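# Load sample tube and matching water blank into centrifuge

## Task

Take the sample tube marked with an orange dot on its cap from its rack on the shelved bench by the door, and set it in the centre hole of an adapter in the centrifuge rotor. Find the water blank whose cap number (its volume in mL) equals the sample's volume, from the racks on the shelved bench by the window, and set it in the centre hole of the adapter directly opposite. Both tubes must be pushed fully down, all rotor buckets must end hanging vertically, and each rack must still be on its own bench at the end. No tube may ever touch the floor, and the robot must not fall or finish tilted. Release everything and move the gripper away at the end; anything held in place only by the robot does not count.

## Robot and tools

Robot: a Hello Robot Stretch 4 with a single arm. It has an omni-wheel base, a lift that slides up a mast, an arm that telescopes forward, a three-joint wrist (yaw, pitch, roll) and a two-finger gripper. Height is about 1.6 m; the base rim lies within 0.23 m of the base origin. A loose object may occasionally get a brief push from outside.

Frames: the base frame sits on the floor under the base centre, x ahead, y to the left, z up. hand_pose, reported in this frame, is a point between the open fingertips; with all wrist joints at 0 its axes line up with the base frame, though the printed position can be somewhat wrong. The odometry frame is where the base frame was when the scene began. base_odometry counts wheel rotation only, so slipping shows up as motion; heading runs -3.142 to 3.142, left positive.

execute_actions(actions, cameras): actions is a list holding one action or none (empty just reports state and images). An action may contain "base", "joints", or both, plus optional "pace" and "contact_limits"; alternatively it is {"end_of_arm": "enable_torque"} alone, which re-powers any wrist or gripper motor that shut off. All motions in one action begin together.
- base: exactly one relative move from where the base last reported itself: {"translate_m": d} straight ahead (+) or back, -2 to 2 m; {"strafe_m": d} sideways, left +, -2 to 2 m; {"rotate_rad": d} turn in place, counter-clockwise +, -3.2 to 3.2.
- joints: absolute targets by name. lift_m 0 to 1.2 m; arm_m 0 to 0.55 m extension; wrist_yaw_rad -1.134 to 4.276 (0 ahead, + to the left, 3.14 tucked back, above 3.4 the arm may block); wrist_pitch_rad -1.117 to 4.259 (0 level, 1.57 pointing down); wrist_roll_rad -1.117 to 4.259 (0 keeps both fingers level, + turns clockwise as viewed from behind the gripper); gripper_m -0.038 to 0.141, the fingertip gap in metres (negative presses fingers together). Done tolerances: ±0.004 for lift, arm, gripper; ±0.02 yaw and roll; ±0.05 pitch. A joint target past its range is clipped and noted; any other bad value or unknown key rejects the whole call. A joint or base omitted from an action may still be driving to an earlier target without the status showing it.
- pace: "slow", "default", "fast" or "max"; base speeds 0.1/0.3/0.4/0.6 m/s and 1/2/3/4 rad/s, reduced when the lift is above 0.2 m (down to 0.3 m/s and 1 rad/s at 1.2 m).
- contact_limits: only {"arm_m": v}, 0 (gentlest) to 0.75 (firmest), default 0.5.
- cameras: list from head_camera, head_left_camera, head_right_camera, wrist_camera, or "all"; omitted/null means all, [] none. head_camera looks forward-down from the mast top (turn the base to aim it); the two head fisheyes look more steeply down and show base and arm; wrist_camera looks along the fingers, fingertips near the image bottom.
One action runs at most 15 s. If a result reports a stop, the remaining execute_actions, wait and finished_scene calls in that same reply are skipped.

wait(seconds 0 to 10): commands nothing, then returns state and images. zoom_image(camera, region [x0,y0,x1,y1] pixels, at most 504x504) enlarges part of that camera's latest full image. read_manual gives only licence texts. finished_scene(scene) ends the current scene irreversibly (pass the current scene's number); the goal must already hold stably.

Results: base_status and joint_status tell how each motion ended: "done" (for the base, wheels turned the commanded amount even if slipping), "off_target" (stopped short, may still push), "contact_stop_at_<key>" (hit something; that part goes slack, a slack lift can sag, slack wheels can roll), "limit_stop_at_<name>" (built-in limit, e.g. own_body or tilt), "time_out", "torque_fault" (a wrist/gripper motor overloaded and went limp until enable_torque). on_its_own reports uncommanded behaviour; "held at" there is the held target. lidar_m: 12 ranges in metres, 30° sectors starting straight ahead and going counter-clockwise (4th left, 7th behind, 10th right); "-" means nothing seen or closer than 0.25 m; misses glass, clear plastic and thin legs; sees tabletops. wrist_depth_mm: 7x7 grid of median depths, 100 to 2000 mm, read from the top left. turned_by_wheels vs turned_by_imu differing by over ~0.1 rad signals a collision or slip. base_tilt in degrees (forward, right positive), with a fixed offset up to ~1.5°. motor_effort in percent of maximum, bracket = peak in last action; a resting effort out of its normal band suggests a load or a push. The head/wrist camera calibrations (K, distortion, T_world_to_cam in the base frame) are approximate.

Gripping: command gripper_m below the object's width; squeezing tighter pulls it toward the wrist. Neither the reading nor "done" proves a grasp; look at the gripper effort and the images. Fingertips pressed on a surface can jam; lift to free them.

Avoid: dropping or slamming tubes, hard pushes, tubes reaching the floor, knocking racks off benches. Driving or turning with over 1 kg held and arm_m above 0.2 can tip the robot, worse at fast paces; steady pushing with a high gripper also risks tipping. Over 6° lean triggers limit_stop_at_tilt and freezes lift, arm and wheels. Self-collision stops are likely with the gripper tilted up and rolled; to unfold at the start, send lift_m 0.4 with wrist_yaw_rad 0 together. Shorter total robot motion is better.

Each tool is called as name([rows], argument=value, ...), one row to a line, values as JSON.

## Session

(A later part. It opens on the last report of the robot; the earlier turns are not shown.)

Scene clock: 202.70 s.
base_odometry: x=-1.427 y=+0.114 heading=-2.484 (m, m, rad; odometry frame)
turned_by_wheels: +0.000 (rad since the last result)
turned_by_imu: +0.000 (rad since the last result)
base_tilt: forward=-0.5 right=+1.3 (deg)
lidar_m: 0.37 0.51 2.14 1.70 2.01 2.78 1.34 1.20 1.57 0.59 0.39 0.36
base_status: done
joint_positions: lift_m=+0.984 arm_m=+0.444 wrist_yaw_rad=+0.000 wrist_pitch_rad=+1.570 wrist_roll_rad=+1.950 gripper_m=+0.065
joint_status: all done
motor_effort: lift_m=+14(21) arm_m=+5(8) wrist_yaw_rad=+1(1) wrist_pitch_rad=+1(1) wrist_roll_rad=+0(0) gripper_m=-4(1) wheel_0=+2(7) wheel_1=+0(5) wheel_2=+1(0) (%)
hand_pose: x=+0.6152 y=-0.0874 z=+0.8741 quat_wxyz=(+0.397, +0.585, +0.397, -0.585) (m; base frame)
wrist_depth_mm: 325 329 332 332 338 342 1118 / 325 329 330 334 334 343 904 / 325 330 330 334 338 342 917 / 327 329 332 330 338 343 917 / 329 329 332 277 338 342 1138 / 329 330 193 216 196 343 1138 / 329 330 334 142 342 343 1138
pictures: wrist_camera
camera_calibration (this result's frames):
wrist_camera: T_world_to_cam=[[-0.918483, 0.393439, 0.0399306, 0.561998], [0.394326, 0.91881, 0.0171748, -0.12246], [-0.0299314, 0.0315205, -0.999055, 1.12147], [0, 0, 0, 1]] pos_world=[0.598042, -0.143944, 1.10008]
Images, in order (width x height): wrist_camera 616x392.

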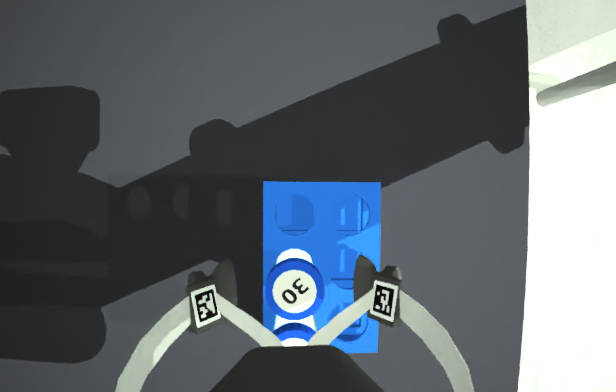

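The 30 mL blank is centred between the pads at the right depth, so I'm closing the gripper and lifting it.

execute_actions([
  {"joints": {"gripper_m": 0.012}, "pace": "slow"},
], cameras=["wrist_camera"])

execute_actions([
  {"joints": {"lift_m": 1.1}, "pace": "default"},
], cameras=["wrist_camera"])

Scene clock: 207.17 s.
base_odometry: x=-1.427 y=+0.114 heading=-2.484 (m, m, rad; odometry frame)
turned_by_wheels: +0.000 (rad since the last result)
turned_by_imu: -0.001 (rad since the last result)
base_tilt: forward=-0.5 right=+1.1 (deg)
lidar_m: 0.38 0.49 2.12 1.69 1.97 2.79 1.34 1.21 1.58 0.57 0.39 0.35
base_status: not commanded
joint_positions: lift_m=+0.984 arm_m=+0.444 wrist_yaw_rad=+0.000 wrist_pitch_rad=+1.570 wrist_roll_rad=+1.950 gripper_m=+0.012
joint_status: all done
motor_effort: lift_m=+14(14) arm_m=+5(5) wrist_yaw_rad=+0(0) wrist_pitch_rad=+1(2) wrist_roll_rad=+0(0) gripper_m=-13(13) wheel_0=+2(2) wheel_1=+0(0) wheel_2=+0(0) (%)
hand_pose: x=+0.6152 y=-0.0874 z=+0.8741 quat_wxyz=(+0.397, +0.585, +0.397, -0.585) (m; base frame)
wrist_depth_mm: 325 329 332 332 338 342 1118 / 325 329 332 334 338 342 904 / 325 330 334 334 338 343 917 / 327 329 332 330 342 342 904 / 329 332 332 277 342 343 1138 / 327 330 187 209 189 343 1160 / 329 330 334 139 342 343 1138
pictures: wrist_camera
camera_calibration (this result's frames):
wrist_camera: T_world_to_cam=[[-0.918483, 0.393439, 0.0399307, 0.561998], [0.394326, 0.91881, 0.0171748, -0.12246], [-0.0299315, 0.0315205, -0.999055, 1.12147], [0, 0, 0, 1]] pos_world=[0.598043, -0.143944, 1.10008]
Images, in order (width x height): wrist_camera 616x392.

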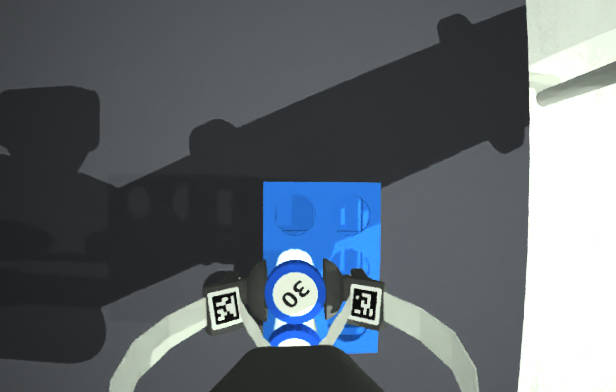

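Scene clock: 208.70 s.
base_odometry: x=-1.427 y=+0.114 heading=-2.484 (m, m, rad; odometry frame)
turned_by_wheels: +0.000 (rad since the last result)
turned_by_imu: +0.000 (rad since the last result)
base_tilt: forward=-0.5 right=+1.1 (deg)
lidar_m: 0.37 0.49 2.14 1.70 1.99 2.80 1.35 1.20 1.55 0.59 0.38 0.36
base_status: not commanded
joint_positions: lift_m=+1.100 arm_m=+0.444 wrist_yaw_rad=+0.000 wrist_pitch_rad=+1.570 wrist_roll_rad=+1.950 gripper_m=+0.012
joint_status: all done
motor_effort: lift_m=+24(25) arm_m=+5(5) wrist_yaw_rad=+0(1) wrist_pitch_rad=+1(1) wrist_roll_rad=+0(0) gripper_m=-11(14) wheel_0=+2(2) wheel_1=+0(0) wheel_2=+0(0) (%)
hand_pose: x=+0.6152 y=-0.0874 z=+0.9893 quat_wxyz=(+0.397, +0.585, +0.397, -0.585) (m; base frame)
wrist_depth_mm: 436 439 445 452 452 1205 1229 / 436 442 442 452 452 1008 1255 / 439 439 449 449 455 1008 1025 / 442 442 445 445 455 1008 1229 / 439 445 449 392 455 1255 1255 / 439 445 186 209 189 1255 1255 / 439 442 445 139 455 1255 1229
pictures: wrist_camera
camera_calibration (this result's frames):
wrist_camera: T_world_to_cam=[[-0.918483, 0.393439, 0.0399307, 0.557401], [0.394326, 0.91881, 0.0171748, -0.124439], [-0.0299315, 0.0315205, -0.999055, 1.23655], [0, 0, 0, 1]] pos_world=[0.598045, -0.143944, 1.21526]
Images, in order (width x height): wrist_camera 616x392.

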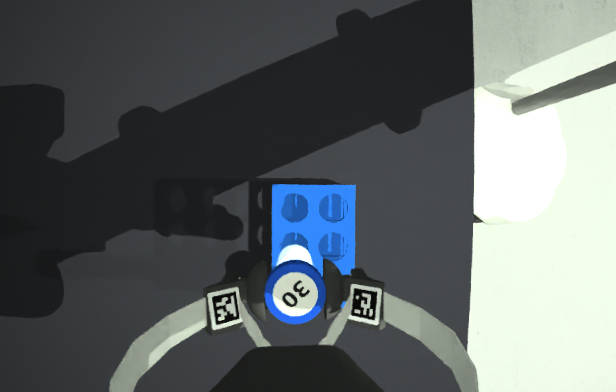

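execute_actions([
  {"base": {"translate_m": -1.13}, "joints": {"arm_m": 0.487}, "pace": "max"},
], cameras=[])

execute_actions([
  {"base": {"rotate_rad": -1.941}, "joints": {"lift_m": 0.91}, "pace": "default"},
], cameras=["head_camera", "wrist_camera"])

Scene clock: 229.00 s.
base_odometry: x=-0.532 y=+0.805 heading=-2.484 (m, m, rad; odometry frame)
turned_by_wheels: +0.000 (rad since the last result)
turned_by_imu: +0.001 (rad since the last result)
base_tilt: forward=-0.5 right=+1.1 (deg)
lidar_m: 0.63 1.86 1.98 2.02 1.89 1.76 0.63 0.39 0.33 0.34 1.46 1.38
base_status: done
joint_positions: lift_m=+1.100 arm_m=+0.486 wrist_yaw_rad=+0.000 wrist_pitch_rad=+1.570 wrist_roll_rad=+1.950 gripper_m=+0.012
joint_status: all done
motor_effort: lift_m=+24(24) arm_m=+5(6) wrist_yaw_rad=+1(1) wrist_pitch_rad=+1(2) wrist_roll_rad=+0(0) gripper_m=-16(17) wheel_0=-1(5) wheel_1=+0(6) wheel_2=-2(10) (%)
hand_pose: x=+0.6573 y=-0.0874 z=+0.9893 quat_wxyz=(+0.397, +0.585, +0.397, -0.585) (m; base frame)
wrist_depth_mm: 1138 1182 1205 1205 1229 1229 1229 / 1160 1182 1205 1205 1205 1229 1229 / 1160 1182 1205 1205 1205 1008 1025 / 1182 1205 1205 1255 1229 1025 1255 / 1182 1205 1205 1205 1229 1229 1255 / 1182 1229 187 209 189 1229 1255 / 1205 1182 1205 140 1229 1229 1255
pictures: none
No camera images: the call's "cameras" was empty. Leave "cameras" out to get every camera's image.

Scene clock: 231.77 s.
base_odometry: x=-0.532 y=+0.805 heading=+1.858 (m, m, rad; odometry frame)
turned_by_wheels: -1.941 (rad since the last result)
turned_by_imu: -1.965 (rad since the last result)
base_tilt: forward=-0.5 right=+1.2 (deg)
lidar_m: 0.35 0.38 1.62 1.41 1.48 2.72 2.00 2.09 1.78 1.74 0.51 0.38
base_status: done
joint_positions: lift_m=+0.910 arm_m=+0.486 wrist_yaw_rad=+0.000 wrist_pitch_rad=+1.570 wrist_roll_rad=+1.950 gripper_m=+0.012
joint_status: all done
motor_effort: lift_m=+15(22) arm_m=+4(5) wrist_yaw_rad=+1(1) wrist_pitch_rad=+1(2) wrist_roll_rad=+0(0) gripper_m=-16(11) wheel_0=+0(3) wheel_1=+1(4) wheel_2=+1(9) (%)
hand_pose: x=+0.6574 y=-0.0874 z=+0.8001 quat_wxyz=(+0.397, +0.585, +0.397, -0.585) (m; base frame)
wrist_depth_mm: 392 455 433 442 379 1025 1060 / 415 402 430 418 384 1042 831 / 445 430 433 436 424 831 831 / 427 430 433 439 430 809 842 / 427 407 436 413 382 387 1042 / 392 436 186 209 189 384 1060 / 370 373 442 140 382 1042 1060
pictures: head_camera, wrist_camera
camera_calibration (this result's frames):
wrist_camera: T_world_to_cam=[[-0.918458, 0.393504, 0.0398665, 0.603735], [0.394389, 0.918782, 0.0172024, -0.137887], [-0.0298594, 0.0315226, -0.999057, 1.04873], [0, 0, 0, 1]] pos_world=[0.640201, -0.143943, 1.02605]
Images, in order (width x height): head_camera 420x560, wrist_camera 616x392.

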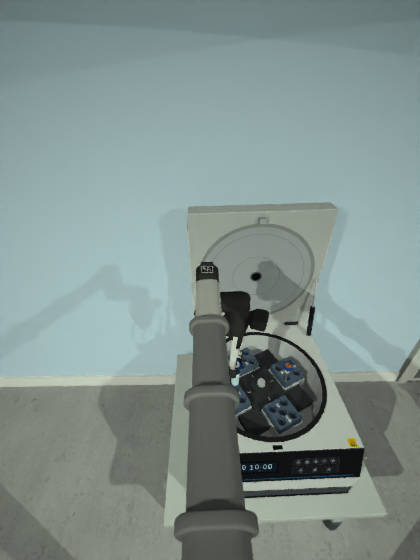

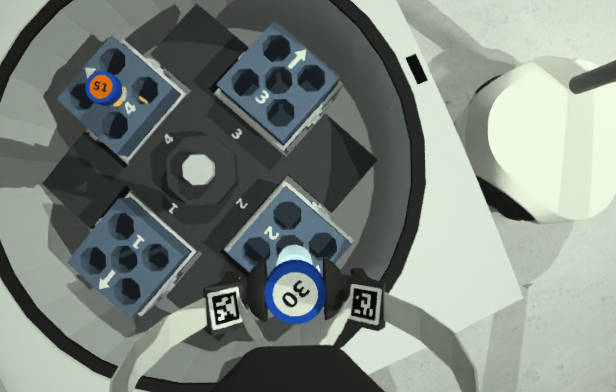

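zoom_image(camera="wrist_camera", region=[210, 170, 378, 310])

Region (210, 170, 378, 310) of wrist_camera's 616x392 image, scaled by 3.000.

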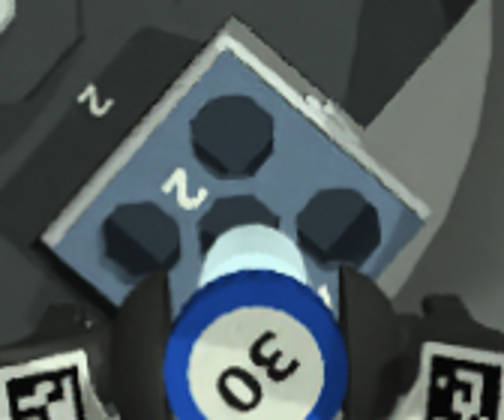

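execute_actions([
  {"base": {"strafe_m": 0.0025}, "joints": {"lift_m": 0.828, "arm_m": 0.4925}, "pace": "slow"},
], cameras=["wrist_camera"])

zoom_image(camera="wrist_camera", region=[210, 170, 378, 310])

Scene clock: 247.83 s.
base_odometry: x=-0.535 y=+0.804 heading=+1.859 (m, m, rad; odometry frame)
turned_by_wheels: +0.000 (rad since the last result)
turned_by_imu: +0.000 (rad since the last result)
base_tilt: forward=-0.4 right=+1.1 (deg)
lidar_m: 0.32 0.38 1.62 1.39 1.48 2.72 2.01 2.11 1.79 1.74 0.49 0.38
base_status: done
joint_positions: lift_m=+0.828 arm_m=+0.491 wrist_yaw_rad=+0.000 wrist_pitch_rad=+1.570 wrist_roll_rad=+1.950 gripper_m=+0.012
joint_status: all done
motor_effort: lift_m=+14(15) arm_m=+5(2) wrist_yaw_rad=+1(1) wrist_pitch_rad=+1(1) wrist_roll_rad=+0(0) gripper_m=-12(15) wheel_0=-1(7) wheel_1=+3(9) wheel_2=+0(1) (%)
hand_pose: x=+0.6627 y=-0.0874 z=+0.7181 quat_wxyz=(+0.397, +0.585, +0.397, -0.585) (m; base frame)
wrist_depth_mm: 319 349 349 338 325 960 976 / 324 340 353 357 387 300 750 / 345 345 353 357 357 300 741 / 347 349 351 357 397 300 750 / 330 345 353 329 357 300 634 / 343 351 186 209 189 301 304 / 329 359 379 140 298 301 976
pictures: wrist_camera
camera_calibration (this result's frames):
wrist_camera: T_world_to_cam=[[-0.918458, 0.393504, 0.0398665, 0.611871], [0.394389, 0.918782, 0.0172024, -0.138567], [-0.0298594, 0.0315226, -0.999057, 0.967009], [0, 0, 0, 1]] pos_world=[0.645501, -0.143943, 0.944088]
Images, in order (width x height): wrist_camera 616x392.

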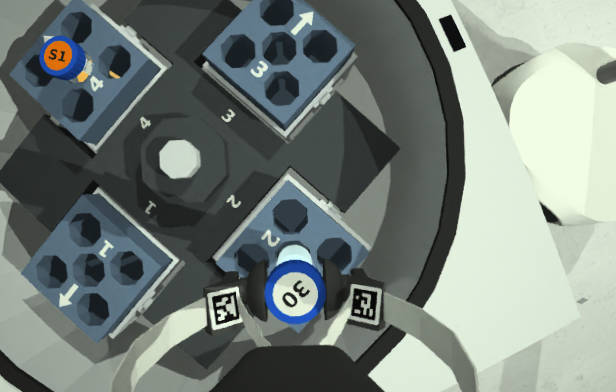

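Region (210, 170, 378, 310) of wrist_camera's 616x392 image, scaled by 3.000.

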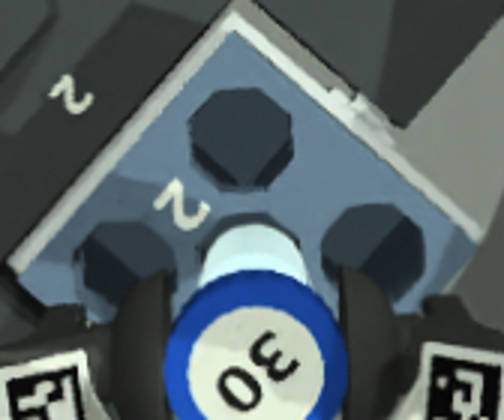

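execute_actions([
  {"joints": {"lift_m": 0.745}, "pace": "slow"},
], cameras=["wrist_camera"])

Scene clock: 253.27 s.
base_odometry: x=-0.535 y=+0.804 heading=+1.859 (m, m, rad; odometry frame)
turned_by_wheels: +0.000 (rad since the last result)
turned_by_imu: -0.001 (rad since the last result)
base_tilt: forward=-0.6 right=+1.3 (deg)
lidar_m: 0.35 0.38 1.64 1.39 1.49 2.74 1.99 2.10 1.78 1.73 0.49 0.36
base_status: not commanded
joint_positions: lift_m=+0.745 arm_m=+0.491 wrist_yaw_rad=+0.000 wrist_pitch_rad=+1.570 wrist_roll_rad=+1.950 gripper_m=+0.012
joint_status: all done
motor_effort: lift_m=+14(14) arm_m=+5(6) wrist_yaw_rad=+1(1) wrist_pitch_rad=+1(1) wrist_roll_rad=-1(1) gripper_m=-15(14) wheel_0=-1(1) wheel_1=+3(3) wheel_2=+0(0) (%)
hand_pose: x=+0.6627 y=-0.0874 z=+0.6351 quat_wxyz=(+0.397, +0.585, +0.397, -0.585) (m; base frame)
wrist_depth_mm: 239 267 244 246 307 216 216 / 250 268 270 274 327 228 216 / 266 247 271 273 274 236 217 / 266 250 272 274 353 233 217 / 243 270 271 247 307 219 217 / 252 270 186 208 189 216 218 / 249 270 272 140 249 217 -
pictures: wrist_camera
camera_calibration (this result's frames):
wrist_camera: T_world_to_cam=[[-0.91846, 0.393504, 0.0398291, 0.615229], [0.394389, 0.918782, 0.0172185, -0.137159], [-0.0298188, 0.0315226, -0.999058, 0.884059], [0, 0, 0, 1]] pos_world=[0.645519, -0.143943, 0.861084]
Images, in order (width x height): wrist_camera 616x392.

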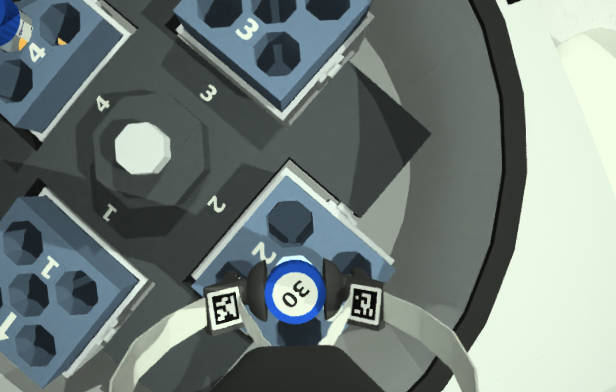

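execute_actions([
  {"joints": {"gripper_m": 0.045}, "pace": "slow"},
], cameras=["wrist_camera"])

Scene clock: 260.30 s.
base_odometry: x=-0.535 y=+0.804 heading=+1.859 (m, m, rad; odometry frame)
turned_by_wheels: +0.000 (rad since the last result)
turned_by_imu: -0.001 (rad since the last result)
base_tilt: forward=-0.7 right=+1.1 (deg)
lidar_m: 0.35 0.37 1.63 1.41 1.47 2.72 2.00 2.11 1.77 1.74 0.50 0.36
base_status: not commanded
joint_positions: lift_m=+0.745 arm_m=+0.491 wrist_yaw_rad=+0.000 wrist_pitch_rad=+1.570 wrist_roll_rad=+1.950 gripper_m=+0.045
joint_status: all done
motor_effort: lift_m=+14(14) arm_m=+5(5) wrist_yaw_rad=+1(1) wrist_pitch_rad=+1(1) wrist_roll_rad=+0(0) gripper_m=-7(13) wheel_0=-1(1) wheel_1=+3(3) wheel_2=+0(0) (%)
hand_pose: x=+0.6627 y=-0.0874 z=+0.6351 quat_wxyz=(+0.397, +0.585, +0.397, -0.585) (m; base frame)
wrist_depth_mm: 239 267 244 246 307 216 668 / 251 267 270 273 329 228 216 / 266 248 271 273 276 236 216 / 265 250 271 274 351 232 217 / 243 268 272 247 307 220 217 / 252 270 191 218 196 217 219 / 249 268 272 137 249 217 -
pictures: wrist_camera
camera_calibration (this result's frames):
wrist_camera: T_world_to_cam=[[-0.91846, 0.393504, 0.0398291, 0.61523], [0.394389, 0.918782, 0.0172185, -0.137159], [-0.0298188, 0.0315226, -0.999058, 0.884059], [0, 0, 0, 1]] pos_world=[0.645519, -0.143943, 0.861084]
Images, in order (width x height): wrist_camera 616x392.

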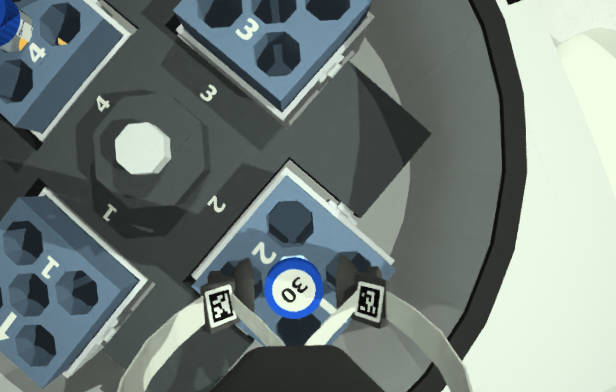

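The blank dropped to the seated depth (cap 218 mm against adapter 247 mm). Next I raise the gripper, retract the arm and back away.

execute_actions([
  {"joints": {"lift_m": 0.84}, "pace": "default"},
], cameras=[])

execute_actions([
  {"base": {"translate_m": -0.25}, "joints": {"arm_m": 0.0}, "pace": "fast"},
])

Scene clock: 264.80 s.
base_odometry: x=-0.535 y=+0.804 heading=+1.859 (m, m, rad; odometry frame)
turned_by_wheels: +0.000 (rad since the last result)
turned_by_imu: -0.001 (rad since the last result)
base_tilt: forward=-0.5 right=+1.3 (deg)
lidar_m: 0.34 0.36 1.63 1.40 1.48 2.72 2.00 2.09 1.79 1.74 0.52 0.38
base_status: not commanded
joint_positions: lift_m=+0.840 arm_m=+0.491 wrist_yaw_rad=+0.000 wrist_pitch_rad=+1.570 wrist_roll_rad=+1.950 gripper_m=+0.045
joint_status: all done
motor_effort: lift_m=+24(26) arm_m=+5(5) wrist_yaw_rad=+0(1) wrist_pitch_rad=+1(1) wrist_roll_rad=+0(0) gripper_m=-4(5) wheel_0=-1(1) wheel_1=+3(3) wheel_2=+0(0) (%)
hand_pose: x=+0.6627 y=-0.0874 z=+0.7293 quat_wxyz=(+0.397, +0.585, +0.397, -0.585) (m; base frame)
wrist_depth_mm: 340 357 359 359 325 976 976 / 329 353 362 368 384 759 759 / 355 362 366 368 368 310 759 / 357 364 366 370 402 310 768 / 347 353 366 340 353 310 991 / 343 349 190 349 196 314 315 / 329 353 404 137 310 314 991
pictures: none
No camera images: the call's "cameras" was empty. Leave "cameras" out to get every camera's image.

Scene clock: 266.90 s.
base_odometry: x=-0.464 y=+0.564 heading=+1.858 (m, m, rad; odometry frame)
turned_by_wheels: +0.000 (rad since the last result)
turned_by_imu: +0.000 (rad since the last result)
base_tilt: forward=-0.5 right=+1.2 (deg)
lidar_m: 0.58 1.44 1.44 1.41 1.51 2.46 1.75 1.81 1.77 1.72 1.89 0.62
base_status: done
joint_positions: lift_m=+0.840 arm_m=+0.001 wrist_yaw_rad=+0.000 wrist_pitch_rad=+1.570 wrist_roll_rad=+1.950 gripper_m=+0.045
joint_status: all done
motor_effort: lift_m=+23(24) arm_m=-6(6) wrist_yaw_rad=+2(2) wrist_pitch_rad=+0(1) wrist_roll_rad=+0(0) gripper_m=-4(2) wheel_0=+0(5) wheel_1=-1(8) wheel_2=-3(10) (%)
hand_pose: x=+0.1720 y=-0.0874 z=+0.7294 quat_wxyz=(+0.397, +0.585, +0.397, -0.585) (m; base frame)
wrist_depth_mm: 917 946 946 960 946 960 960 / 931 946 946 946 946 976 976 / 931 931 960 946 750 449 306 / 917 946 946 759 750 976 991 / 931 946 931 750 750 976 976 / 931 946 190 960 196 976 976 / 569 960 946 137 960 976 991
pictures: head_camera, head_left_camera, head_right_camera, wrist_camera
camera_calibration (this result's frames):
wrist_camera: T_world_to_cam=[[-0.918136, 0.394216, 0.0402584, 0.160511], [0.395109, 0.918476, 0.0170342, 0.0547157], [-0.0302612, 0.0315462, -0.999044, 0.963636], [0, 0, 0, 1]] pos_world=[0.154913, -0.14393, 0.955321]
Images, in order (width x height): head_camera 420x560, head_left_camera 420x672, head_right_camera 420x672, wrist_camera 616x392.

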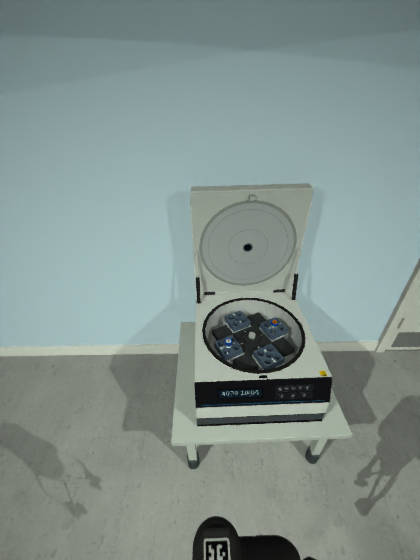

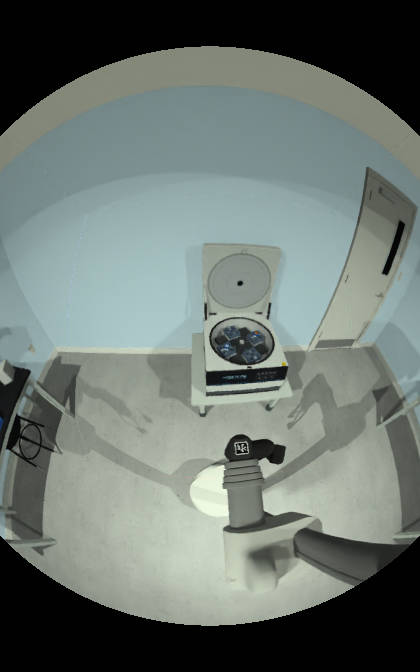

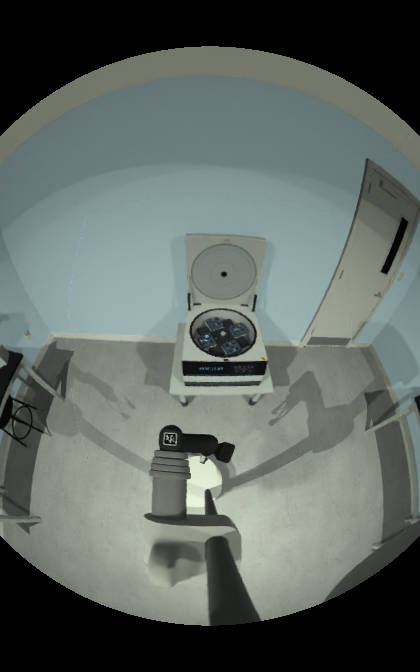

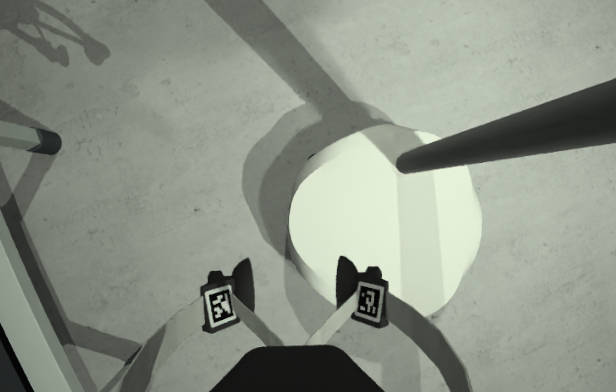

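zoom_image(camera="head_camera", region=[190, 290, 320, 380])

Region (190, 290, 320, 380) of head_camera's 420x560 image, scaled by 3.877, with more detail than that image has; it fills the top 349 rows of this view, and the rest is white.

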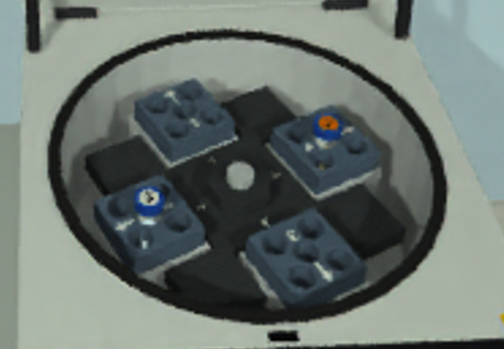

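The sample is in adapter 4 and the 30 mL blank is in opposite adapter 2. The buckets hang level and the robot is clear, so I'm ending scene 2.

finished_scene(scene=2)

The scene is finished: the task was done.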